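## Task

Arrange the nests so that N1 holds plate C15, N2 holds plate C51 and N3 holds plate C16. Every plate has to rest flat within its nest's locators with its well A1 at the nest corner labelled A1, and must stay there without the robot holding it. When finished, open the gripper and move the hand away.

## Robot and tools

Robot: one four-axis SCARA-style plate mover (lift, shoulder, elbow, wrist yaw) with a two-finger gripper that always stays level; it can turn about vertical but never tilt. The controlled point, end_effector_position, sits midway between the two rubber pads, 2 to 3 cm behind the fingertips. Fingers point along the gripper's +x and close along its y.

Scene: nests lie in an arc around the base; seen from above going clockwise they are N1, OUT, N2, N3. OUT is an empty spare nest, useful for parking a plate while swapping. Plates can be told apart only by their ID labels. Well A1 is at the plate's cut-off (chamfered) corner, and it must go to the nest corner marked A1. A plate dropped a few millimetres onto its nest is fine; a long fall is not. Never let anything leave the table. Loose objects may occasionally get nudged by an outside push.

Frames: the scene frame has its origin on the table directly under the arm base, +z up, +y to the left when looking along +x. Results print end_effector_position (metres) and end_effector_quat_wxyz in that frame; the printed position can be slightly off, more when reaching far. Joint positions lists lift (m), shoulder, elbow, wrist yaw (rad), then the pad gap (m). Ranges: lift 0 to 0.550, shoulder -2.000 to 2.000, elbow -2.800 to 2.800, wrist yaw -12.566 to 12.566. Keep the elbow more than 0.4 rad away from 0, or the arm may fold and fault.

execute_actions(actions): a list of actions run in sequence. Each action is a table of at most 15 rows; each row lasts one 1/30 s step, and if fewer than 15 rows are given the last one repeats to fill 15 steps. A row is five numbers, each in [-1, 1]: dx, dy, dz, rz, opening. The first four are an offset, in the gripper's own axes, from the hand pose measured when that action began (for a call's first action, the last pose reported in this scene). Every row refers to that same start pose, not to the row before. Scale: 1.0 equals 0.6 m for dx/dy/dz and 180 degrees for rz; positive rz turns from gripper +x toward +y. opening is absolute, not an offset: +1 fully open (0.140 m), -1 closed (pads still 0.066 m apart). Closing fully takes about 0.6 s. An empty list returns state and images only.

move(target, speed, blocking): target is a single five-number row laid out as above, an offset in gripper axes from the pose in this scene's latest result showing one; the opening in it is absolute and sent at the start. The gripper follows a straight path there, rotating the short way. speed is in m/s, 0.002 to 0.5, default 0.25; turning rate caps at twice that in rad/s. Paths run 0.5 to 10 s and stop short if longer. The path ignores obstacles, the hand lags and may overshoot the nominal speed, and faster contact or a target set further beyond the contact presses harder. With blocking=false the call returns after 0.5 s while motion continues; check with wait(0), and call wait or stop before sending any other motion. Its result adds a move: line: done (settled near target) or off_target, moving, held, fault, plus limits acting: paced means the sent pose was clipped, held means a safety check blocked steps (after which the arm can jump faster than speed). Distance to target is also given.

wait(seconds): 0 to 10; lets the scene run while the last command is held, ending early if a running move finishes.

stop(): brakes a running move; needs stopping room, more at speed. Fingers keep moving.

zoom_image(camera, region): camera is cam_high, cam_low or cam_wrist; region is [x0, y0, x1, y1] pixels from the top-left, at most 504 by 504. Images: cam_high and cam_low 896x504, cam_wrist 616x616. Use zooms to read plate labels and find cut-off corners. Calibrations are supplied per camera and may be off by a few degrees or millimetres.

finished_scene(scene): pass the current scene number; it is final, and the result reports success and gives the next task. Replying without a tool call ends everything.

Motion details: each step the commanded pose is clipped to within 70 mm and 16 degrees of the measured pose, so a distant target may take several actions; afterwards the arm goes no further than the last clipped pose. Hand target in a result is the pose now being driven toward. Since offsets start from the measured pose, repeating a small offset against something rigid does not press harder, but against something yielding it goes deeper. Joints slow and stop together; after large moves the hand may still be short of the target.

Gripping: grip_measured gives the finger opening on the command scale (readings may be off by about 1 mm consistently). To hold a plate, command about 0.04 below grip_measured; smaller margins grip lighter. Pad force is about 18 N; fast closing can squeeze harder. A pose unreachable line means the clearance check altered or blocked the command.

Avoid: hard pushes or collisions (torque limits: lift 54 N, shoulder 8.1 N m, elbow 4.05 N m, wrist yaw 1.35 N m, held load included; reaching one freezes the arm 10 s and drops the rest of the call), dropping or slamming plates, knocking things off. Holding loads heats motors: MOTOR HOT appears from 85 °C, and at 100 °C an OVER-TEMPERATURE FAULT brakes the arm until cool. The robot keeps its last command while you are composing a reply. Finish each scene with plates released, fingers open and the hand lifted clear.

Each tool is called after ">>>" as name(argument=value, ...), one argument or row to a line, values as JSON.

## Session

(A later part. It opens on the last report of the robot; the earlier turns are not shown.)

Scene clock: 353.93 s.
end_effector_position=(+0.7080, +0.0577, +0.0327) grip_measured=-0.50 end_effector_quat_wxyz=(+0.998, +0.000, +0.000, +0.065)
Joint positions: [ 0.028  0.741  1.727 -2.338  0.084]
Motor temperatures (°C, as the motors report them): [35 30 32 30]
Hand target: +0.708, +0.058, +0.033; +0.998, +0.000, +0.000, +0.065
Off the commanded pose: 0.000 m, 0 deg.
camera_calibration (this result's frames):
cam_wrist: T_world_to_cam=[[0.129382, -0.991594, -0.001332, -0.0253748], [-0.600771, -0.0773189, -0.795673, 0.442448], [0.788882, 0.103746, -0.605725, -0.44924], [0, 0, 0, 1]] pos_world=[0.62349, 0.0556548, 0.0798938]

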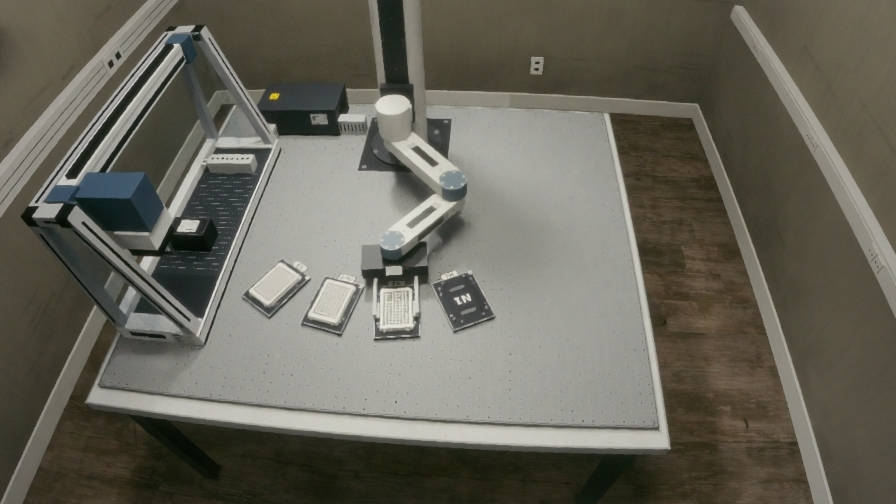

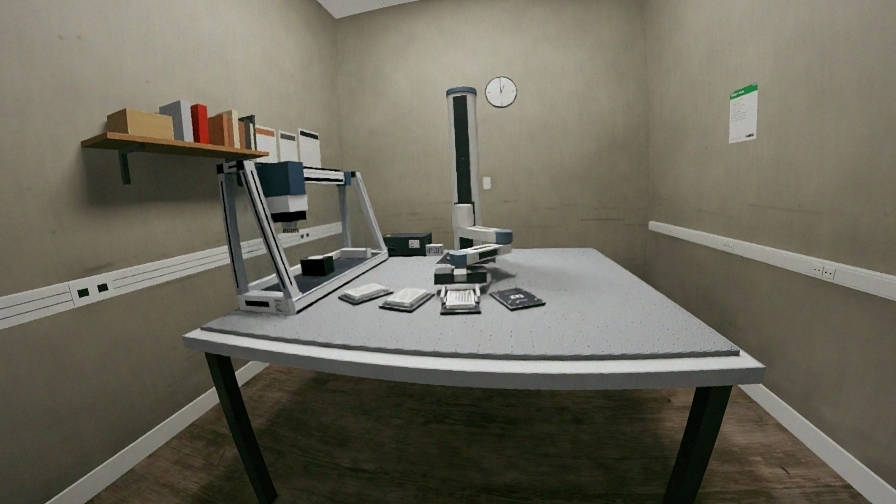

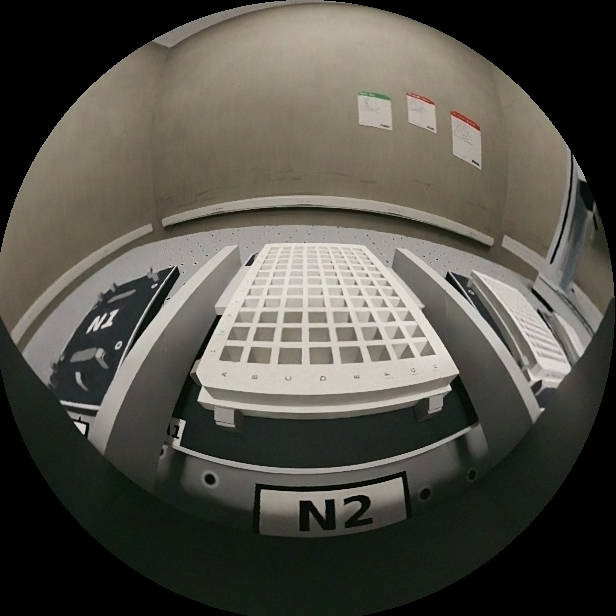

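>>> execute_actions(
  actions=[
    [[0,0,0,0,-0.46],[0,0,0,0,-0.40],[0,0,0,0,-0.32],[0,0,0,0,-0.25],[0,0,0,0,-0.25],[0,0,0.004,0,-0.25],[0,0,0.009,0,-0.25],[0,0,0.014,0,-0.25],[0,0,0.019,0,-0.25],[0,0,0.023,0,-0.25],[0,0,0.026,0,-0.25],[0,0,0.028,0,-0.25]],
  ],
)

>>> zoom_image(
  camera="cam_wrist",
  region=[170, 240, 470, 470],
)

Scene clock: 366.60 s.
end_effector_position=(+0.7080, +0.0577, +0.0496) grip_measured=-0.25 end_effector_quat_wxyz=(+0.998, +0.000, +0.000, +0.065)
Joint positions: [ 0.045  0.741  1.727 -2.338  0.094]
Motor temperatures (°C, as the motors report them): [35 30 32 30]
Hand target: +0.708, +0.058, +0.049; +0.998, +0.000, +0.000, +0.065
Off the commanded pose: 0.000 m, 0 deg.
camera_calibration (this result's frames):
cam_wrist: T_world_to_cam=[[0.129404, -0.991591, -0.001332, -0.0253615], [-0.60077, -0.0773326, -0.795673, 0.455898], [0.788879, 0.103764, -0.605725, -0.439005], [0, 0, 0, 1]] pos_world=[0.623494, 0.0556603, 0.0967954]

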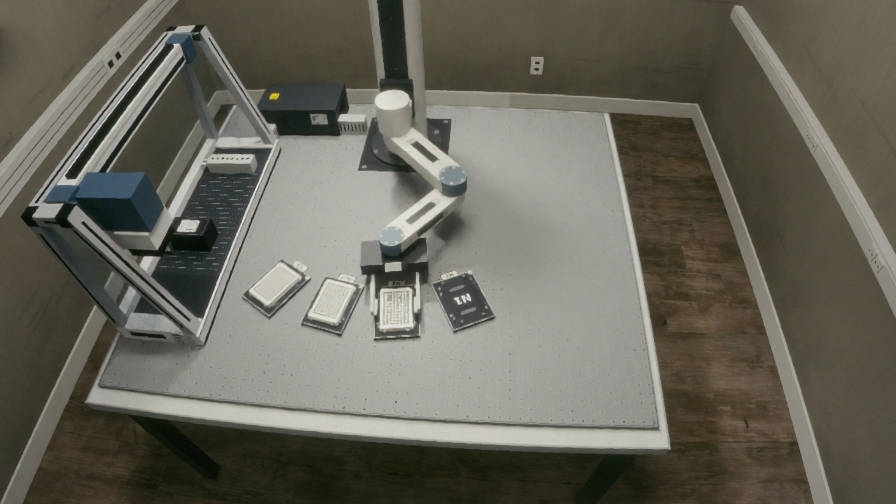

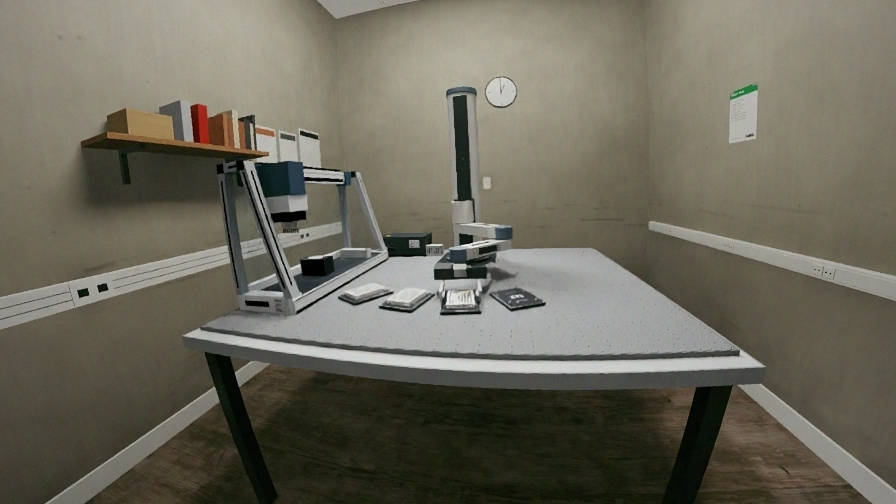

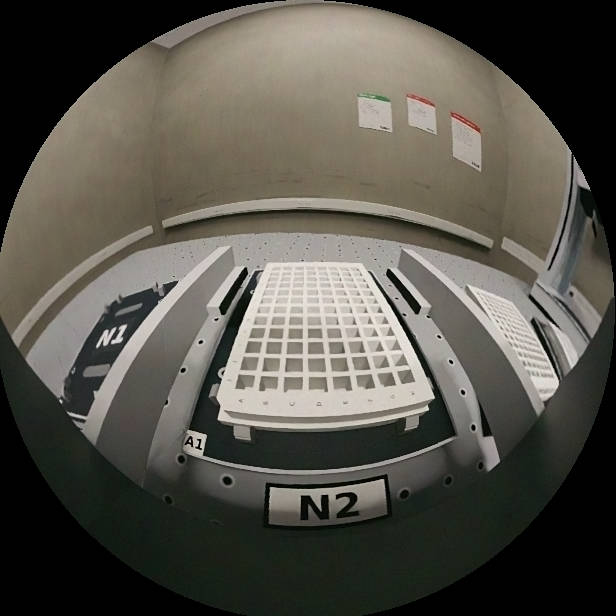

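Region (170, 240, 470, 470) of cam_wrist's 616x616 image, scaled by 1.680, with more detail than that image has; it fills the top 386 rows of this view, and the rest is white.

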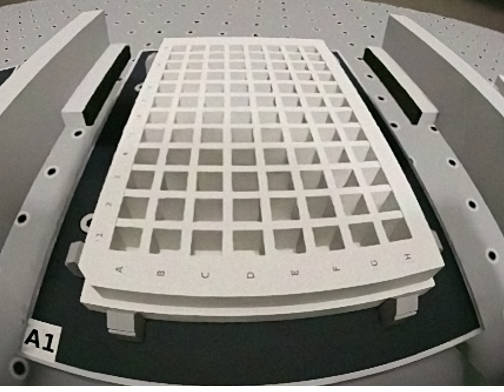

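>>> move(
  target=[-0.0573, -0.2930, 0, -0.1127, -0.25],
  speed=0.45,
)

>>> zoom_image(
  camera="cam_wrist",
  region=[170, 240, 470, 470],
)

Scene clock: 374.53 s.
end_effector_position=(+0.6967, -0.1212, +0.0496) grip_measured=-0.25 end_effector_quat_wxyz=(+0.994, +0.000, +0.000, -0.112)
Joint positions: [ 0.045  0.413  1.724 -2.361  0.094]
Motor temperatures (°C, as the motors report them): [35 30 32 30]
Hand target: +0.697, -0.121, +0.050; +0.994, +0.000, +0.000, -0.112
Off the commanded pose: 0.000 m, 0 deg.
move: done
camera_calibration (this result's frames):
cam_wrist: T_world_to_cam=[[-0.222368, -0.974962, -0.001332, 0.0457869], [-0.590324, 0.135728, -0.795673, 0.453832], [0.775932, -0.176146, -0.605725, -0.436503], [0, 0, 0, 1]] pos_world=[0.616786, -0.0938453, 0.0967621]

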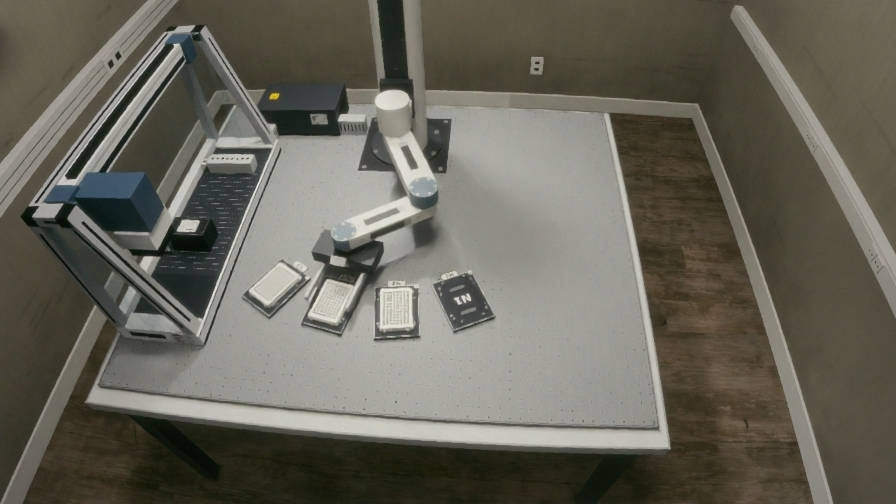

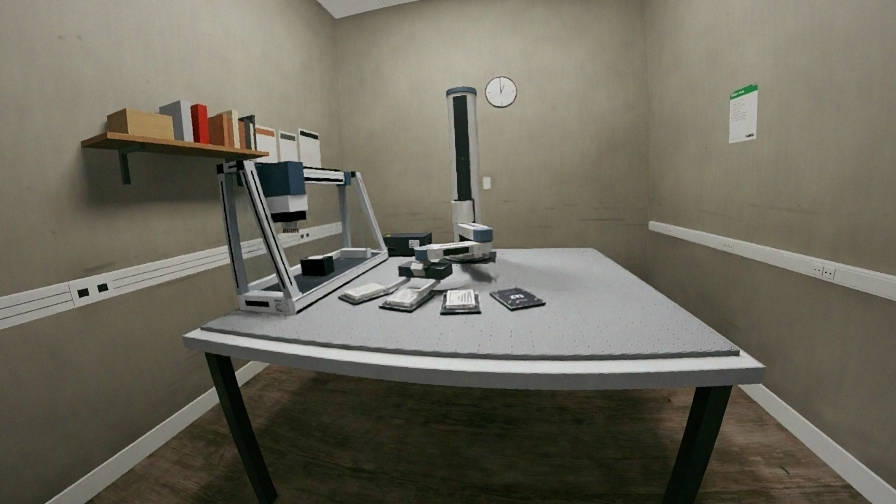

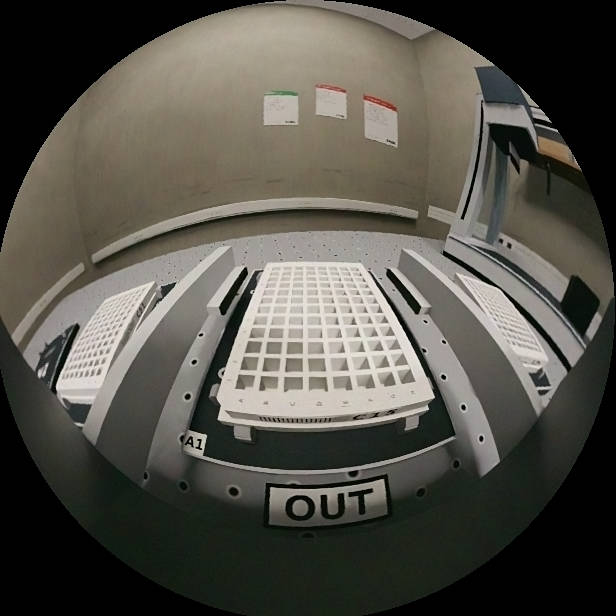

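Region (170, 240, 470, 470) of cam_wrist's 616x616 image, scaled by 1.680, with more detail than that image has; it fills the top 386 rows of this view, and the rest is white.

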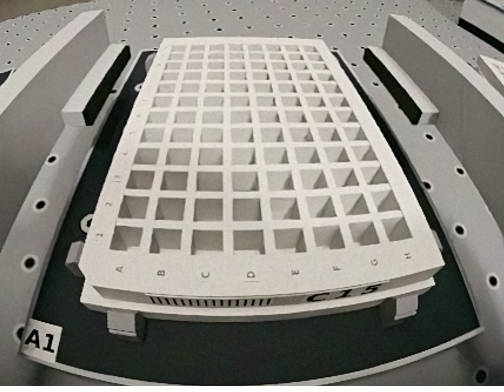

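>>> execute_actions(
  actions=[
    [[0,0,-0.003,0,-0.25],[0,0,-0.007,0,-0.25],[0,0,-0.012,0,-0.25],[0,0,-0.017,0,-0.25],[0,0,-0.022,0,-0.25],[0,0,-0.026,0,-0.25],[0,0,-0.0285,0,-0.25],[0,0,-0.0285,0,-0.28],[0,0,-0.0285,0,-0.32],[0,0,-0.0285,0,-0.36],[0,0,-0.0285,0,-0.39],[0,0,-0.0285,0,-0.42],[0,0,-0.0285,0,-0.44],[0,0,-0.0285,0,-0.455]],
  ],
)

Scene clock: 380.47 s.
end_effector_position=(+0.6967, -0.1212, +0.0324) grip_measured=-0.46 end_effector_quat_wxyz=(+0.994, +0.000, +0.000, -0.112)
Joint positions: [ 0.027  0.413  1.724 -2.361  0.086]
Motor temperatures (°C, as the motors report them): [35 30 32 30]
Hand target: +0.697, -0.121, +0.032; +0.994, +0.000, +0.000, -0.112
Off the commanded pose: 0.000 m, 0 deg.
camera_calibration (this result's frames):
cam_wrist: T_world_to_cam=[[-0.222366, -0.974962, -0.001332, 0.0457678], [-0.590324, 0.135726, -0.795673, 0.440197], [0.775932, -0.176144, -0.605725, -0.44688], [0, 0, 0, 1]] pos_world=[0.616785, -0.0938398, 0.0796269]

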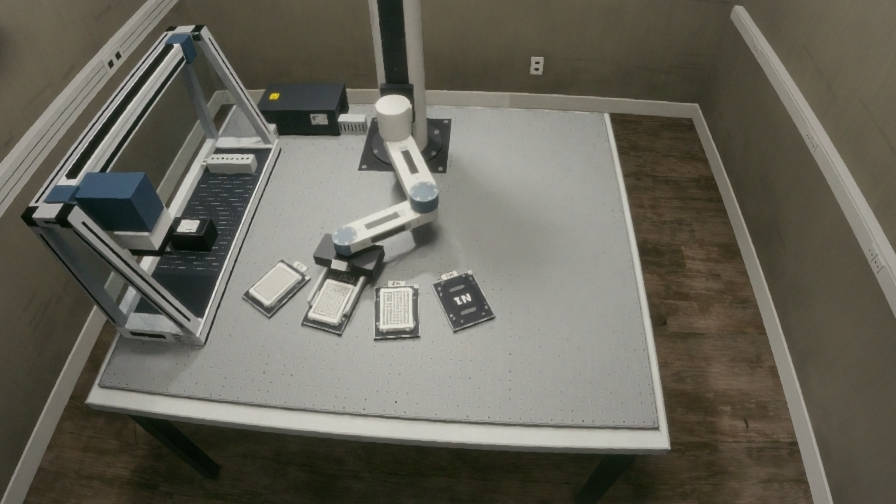

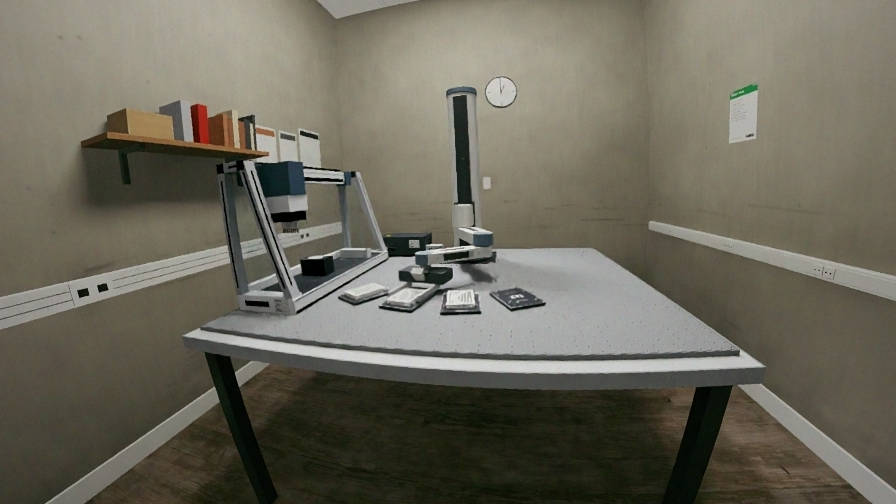

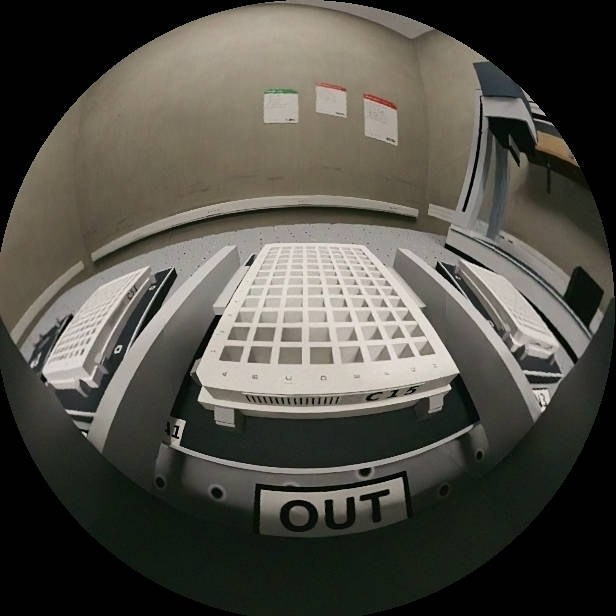

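>>> execute_actions(
  actions=[
    [[0,0,0,0,-0.47],[0,0,0,0,-0.485],[0,0,0,0,-0.50],[0,0,0,0,-0.515],[0,0,0,0,-0.53],[0,0,0,0,-0.545],[0,0,0,0,-0.545],[0,0,0.002,0,-0.545],[0,0,0.006,0,-0.545],[0,0,0.012,0,-0.545],[0,0,0.019,0,-0.545],[0,0,0.026,0,-0.545],[0,0,0.031,0,-0.545],[0,0,0.0353,0,-0.545]],
  ],
)

Scene clock: 384.57 s.
end_effector_position=(+0.6968, -0.1212, +0.0515) grip_measured=-0.50 end_effector_quat_wxyz=(+0.994, +0.000, +0.000, -0.111)
Joint positions: [ 0.047  0.413  1.724 -2.361  0.084]
Motor temperatures (°C, as the motors report them): [35 30 32 30]
Hand target: +0.697, -0.121, +0.054; +0.994, +0.000, +0.000, -0.112
Off the commanded pose: 0.002 m, 0 deg.
camera_calibration (this result's frames):
cam_wrist: T_world_to_cam=[[-0.222225, -0.974994, -0.001332, 0.0457233], [-0.590344, 0.135641, -0.795673, 0.455378], [0.775957, -0.176032, -0.605725, -0.435341], [0, 0, 0, 1]] pos_world=[0.616796, -0.0938222, 0.0986962]

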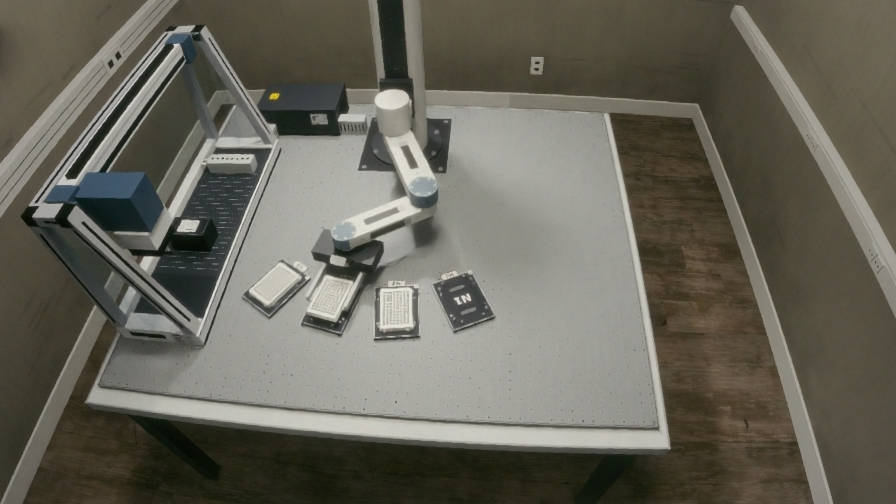

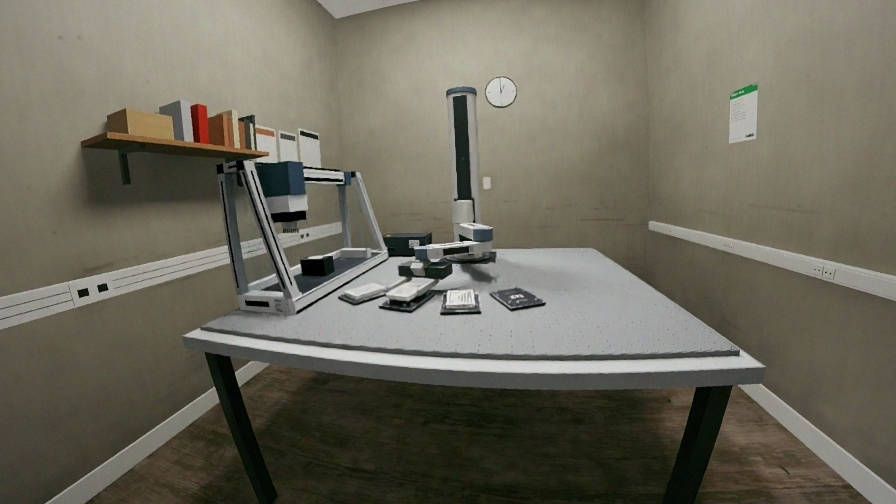

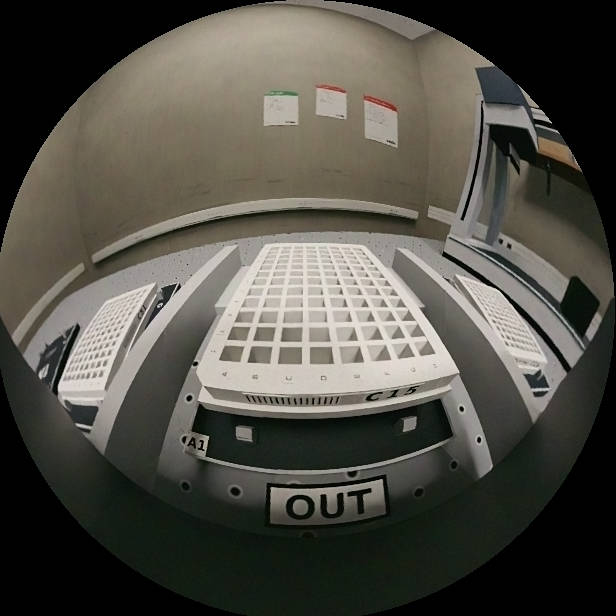

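>>> move(
  target=[-0.1884, 0.5618, 0.0037, 0.2137, -0.545],
  speed=0.45,
)

>>> zoom_image(
  camera="cam_wrist",
  region=[175, 385, 295, 475],
)

>>> zoom_image(
  camera="cam_wrist",
  region=[350, 385, 470, 475],
)

Scene clock: 392.63 s.
end_effector_position=(+0.6611, +0.2329, +0.0537) grip_measured=-0.50 end_effector_quat_wxyz=(+0.975, +0.000, +0.000, +0.222)
Joint positions: [ 0.049  1.08   1.744 -2.376  0.084]
Motor temperatures (°C, as the motors report them): [35 30 32 30]
Hand target: +0.661, +0.233, +0.054; +0.975, +0.000, +0.000, +0.222
Off the commanded pose: 0.000 m, 0 deg.
move: done
camera_calibration (this result's frames):
cam_wrist: T_world_to_cam=[[0.433087, -0.901351, -0.001332, -0.0673943], [-0.546431, -0.261377, -0.795673, 0.451444], [0.716833, 0.345324, -0.605725, -0.426332], [0, 0, 0, 1]] pos_world=[0.581479, 0.204474, 0.100872]

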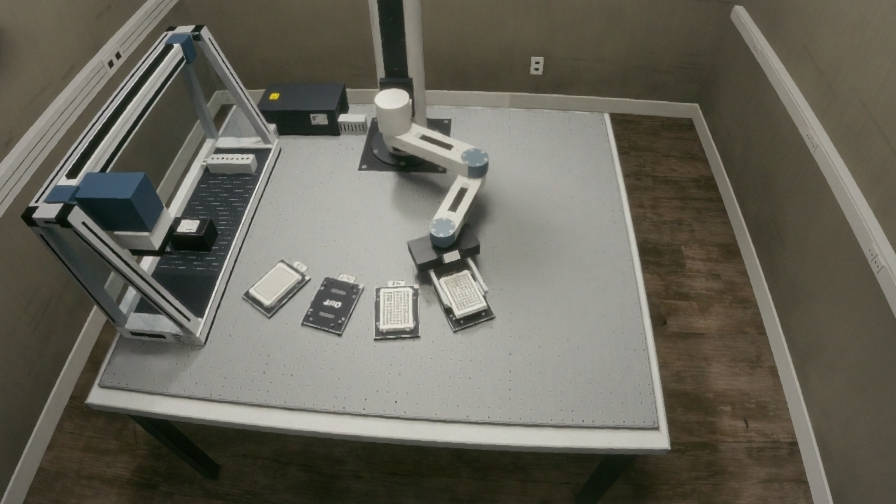

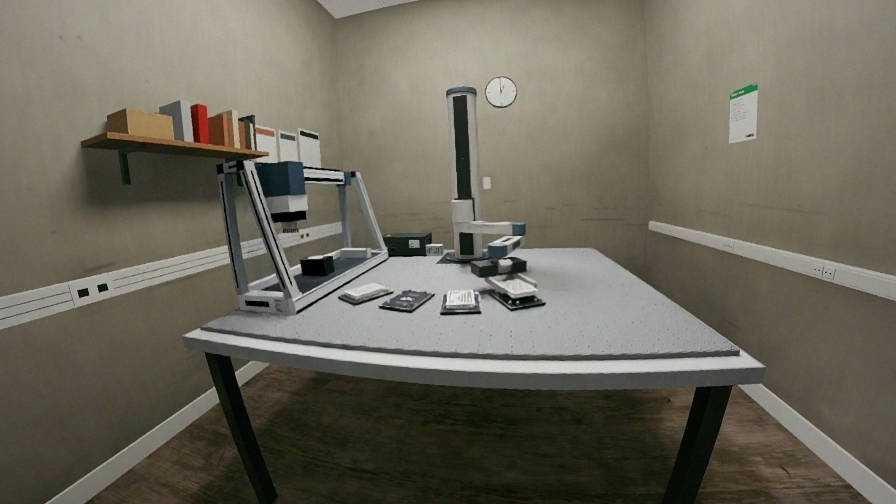

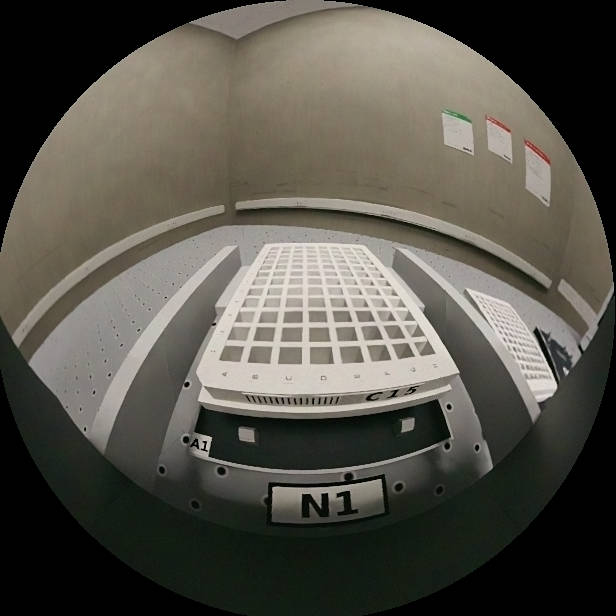

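Region (175, 385, 295, 475) of cam_wrist's 616x616 image, scaled by 4.200, with more detail than that image has; it fills the top 378 rows of this view, and the rest is white.

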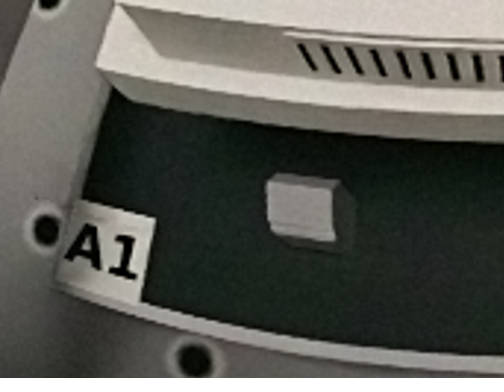

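Region (350, 385, 470, 475) of cam_wrist's 616x616 image, scaled by 4.200, with more detail than that image has; it fills the top 378 rows of this view, and the rest is white.

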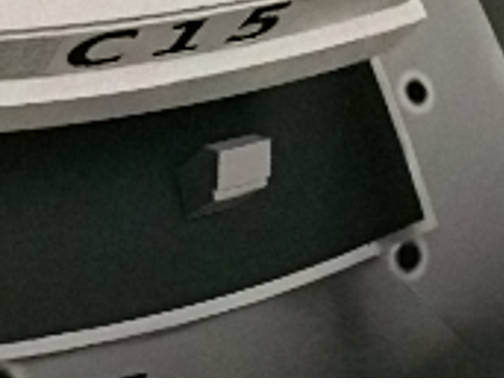

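>>> execute_actions(
  actions=[
    [[0.0005,-0.00085,-0.002,-0.0003,-0.545],[0.0005,-0.00085,-0.005,-0.0003,-0.545],[0.0005,-0.00085,-0.009,-0.0003,-0.545],[0.0005,-0.00085,-0.013,-0.0003,-0.545],[0.0005,-0.00085,-0.017,-0.0003,-0.545],[0.0005,-0.00085,-0.0205,-0.0003,-0.545],[0.0005,-0.00085,-0.0235,-0.0003,-0.545],[0.0005,-0.00085,-0.026,-0.0003,-0.545],[0.0005,-0.00085,-0.028,-0.0003,-0.545],[0.0005,-0.00085,-0.030,-0.0003,-0.545],[0.0005,-0.00085,-0.0315,-0.0003,-0.545],[0.0005,-0.00085,-0.033,-0.0003,-0.545],[0.0005,-0.00085,-0.034,-0.0003,-0.545],[0.0005,-0.00085,-0.0349,-0.0003,-0.545]],
  ],
)

Scene clock: 408.43 s.
end_effector_position=(+0.6615, +0.2326, +0.0327) grip_measured=-0.50 end_effector_quat_wxyz=(+0.975, +0.000, +0.000, +0.222)
Joint positions: [ 0.028  1.079  1.746 -2.376  0.084]
Motor temperatures (°C, as the motors report them): [35 30 32 30]
Hand target: +0.662, +0.233, +0.033; +0.975, +0.000, +0.000, +0.222
Off the commanded pose: 0.000 m, 0 deg.
camera_calibration (this result's frames):
cam_wrist: T_world_to_cam=[[0.432678, -0.901547, -0.001332, -0.0675014], [-0.546549, -0.261129, -0.795673, 0.434973], [0.716989, 0.344999, -0.605725, -0.439294], [0, 0, 0, 1]] pos_world=[0.581909, 0.204284, 0.079915]

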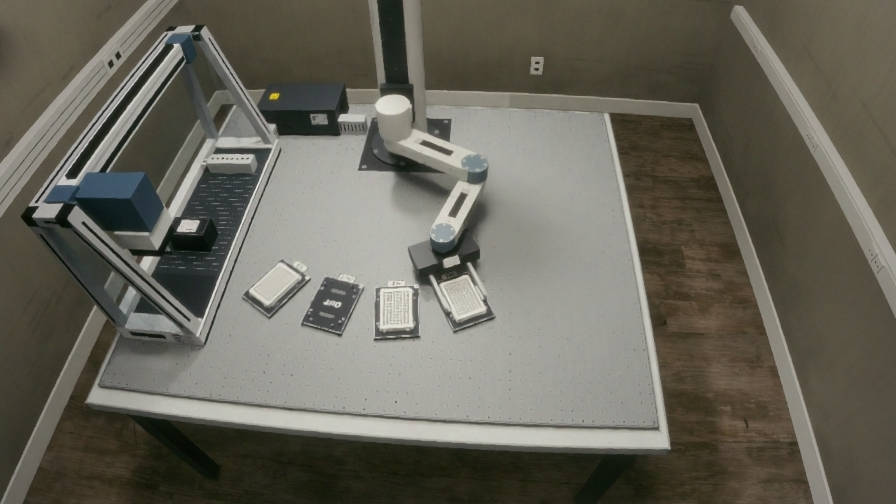

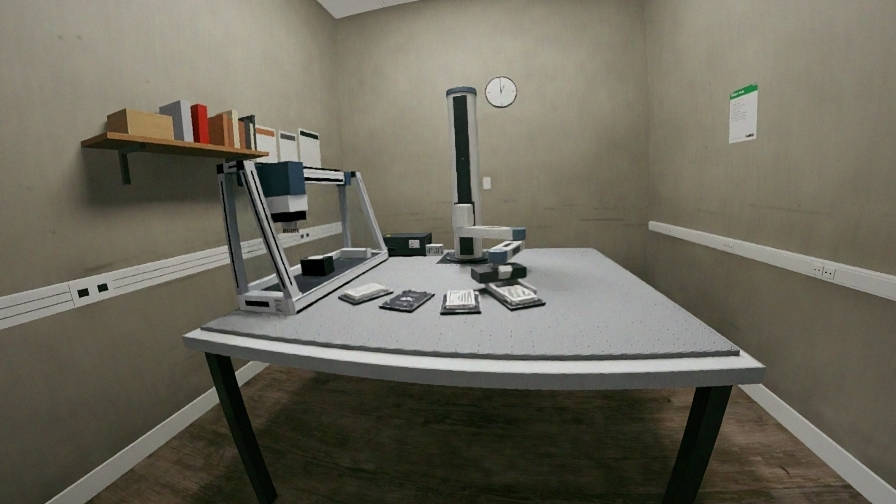

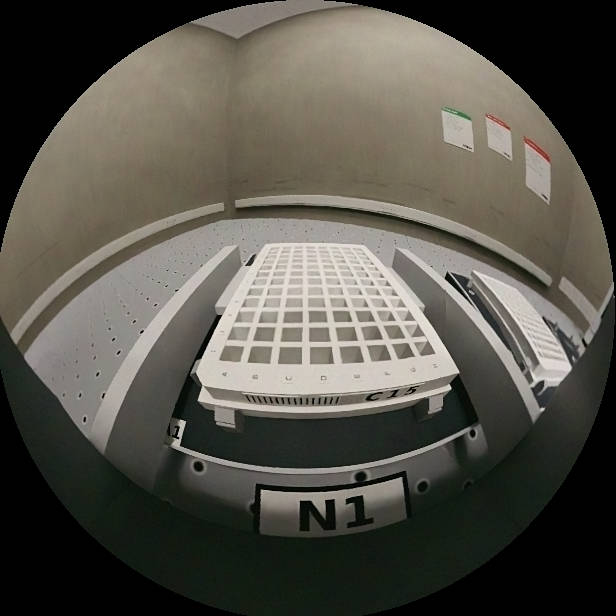

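>>> execute_actions(
  actions=[
    [[0,0,0,0,-0.46],[0,0,0,0,-0.40],[0,0,0,0,-0.32],[0,0,0,0,-0.25],[0,0,0,0,-0.25],[0,0,0.004,0,-0.25],[0,0,0.009,0,-0.25],[0,0,0.016,0,-0.25],[0,0,0.024,0,-0.25],[0,0,0.033,0,-0.25],[0,0,0.043,0,-0.25],[0,0,0.053,0,-0.25],[0,0,0.063,0,-0.25],[0,0,0.073,0,-0.25],[0,0,0.083,0,-0.25]],
    [[-0.01,0,0.01,0,-0.25],[-0.025,0,0.02,0,-0.25],[-0.045,0,0.03,0,-0.25],[-0.065,0,0.04,0,-0.25],[-0.085,0,0.05,0,-0.25],[-0.105,0,0.06,0,-0.25],[-0.125,0,0.07,0,-0.25],[-0.145,0,0.08,0,-0.25],[-0.165,0,0.09,0,-0.25],[-0.18,0,0.095,0,-0.25],[-0.19,0,0.10,0,-0.25],[-0.2,0,0.10,0,-0.25]],
  ],
)

>>> zoom_image(
  camera="cam_high",
  region=[230, 240, 510, 360],
)

>>> zoom_image(
  camera="cam_low",
  region=[330, 270, 560, 330],
)

Scene clock: 419.50 s.
end_effector_position=(+0.5612, +0.1834, +0.1284) grip_measured=-0.25 end_effector_quat_wxyz=(+0.975, +0.000, +0.000, +0.220)
Joint positions: [ 0.123  1.316  1.163 -2.034  0.094]
Motor temperatures (°C, as the motors report them): [35 30 32 30]
Hand target: +0.554, +0.181, +0.129; +0.975, +0.000, +0.000, +0.222
Off the commanded pose: 0.008 m, 0 deg.
camera_calibration (this result's frames):
cam_wrist: T_world_to_cam=[[0.429102, -0.903255, -0.001332, -0.0660304], [-0.54758, -0.258961, -0.795673, 0.443616], [0.718351, 0.342155, -0.605725, -0.292667], [0, 0, 0, 1]] pos_world=[0.481486, 0.155374, 0.17561]

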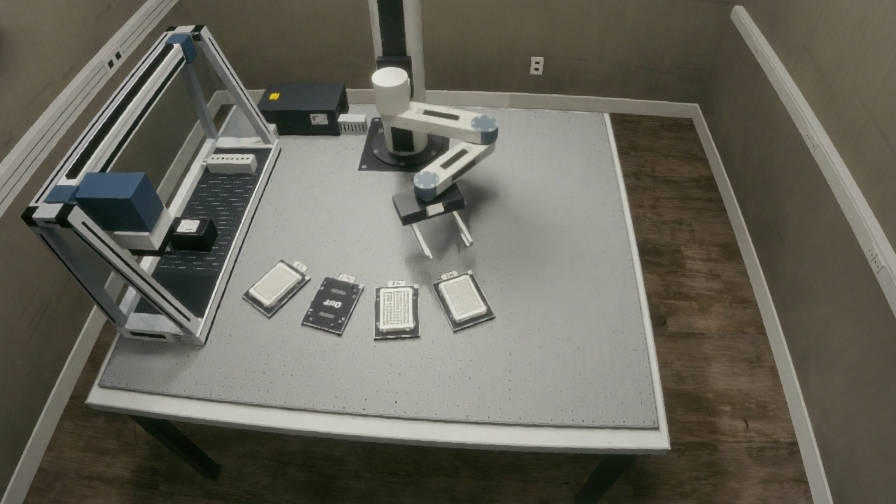

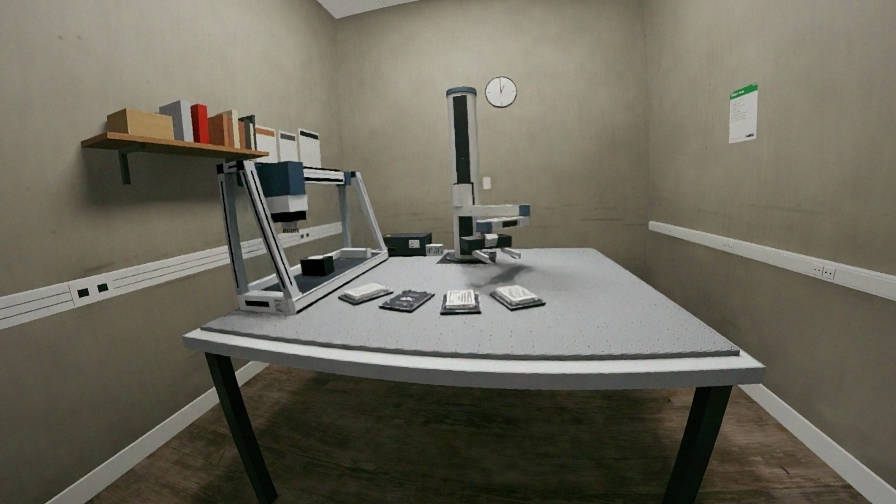

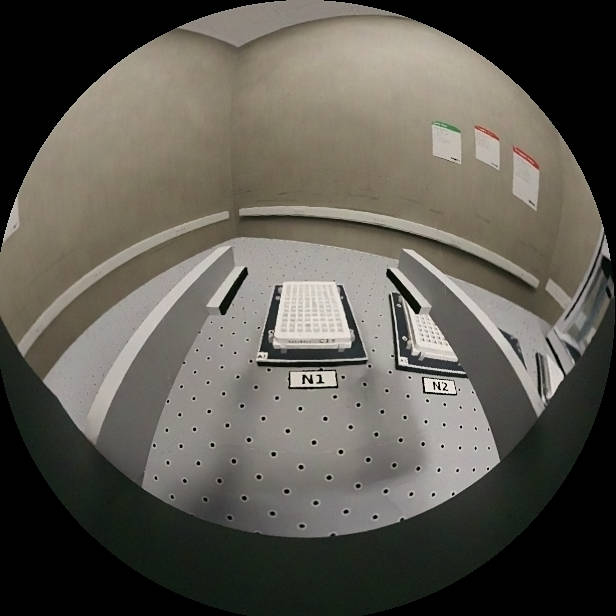

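Region (230, 240, 510, 360) of cam_high's 896x504 image, scaled by 1.800, with more detail than that image has; it fills the top 216 rows of this view, and the rest is white.

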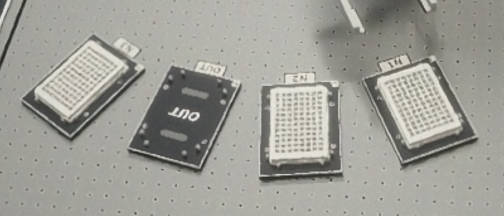

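Region (330, 270, 560, 330) of cam_low's 896x504 image, scaled by 2.191, with more detail than that image has; it fills the top 131 rows of this view, and the rest is white.

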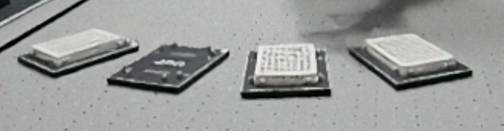

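>>> zoom_image(
  camera="cam_wrist",
  region=[245, 270, 385, 375],
)

Region (245, 270, 385, 375) of cam_wrist's 616x616 image, scaled by 3.600, with more detail than that image has; it fills the top 378 rows of this view, and the rest is white.

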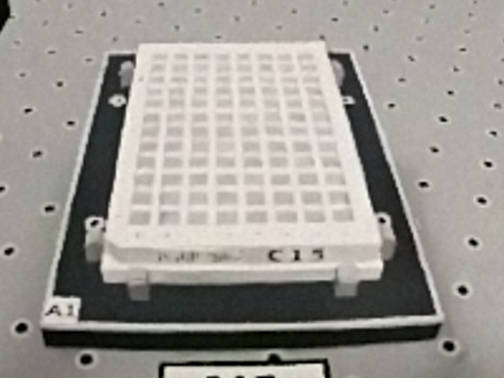

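All three plates look seated inside their locators, and the arm is clear.

>>> finished_scene(
  scene=2,
)

The scene is finished: the task was done.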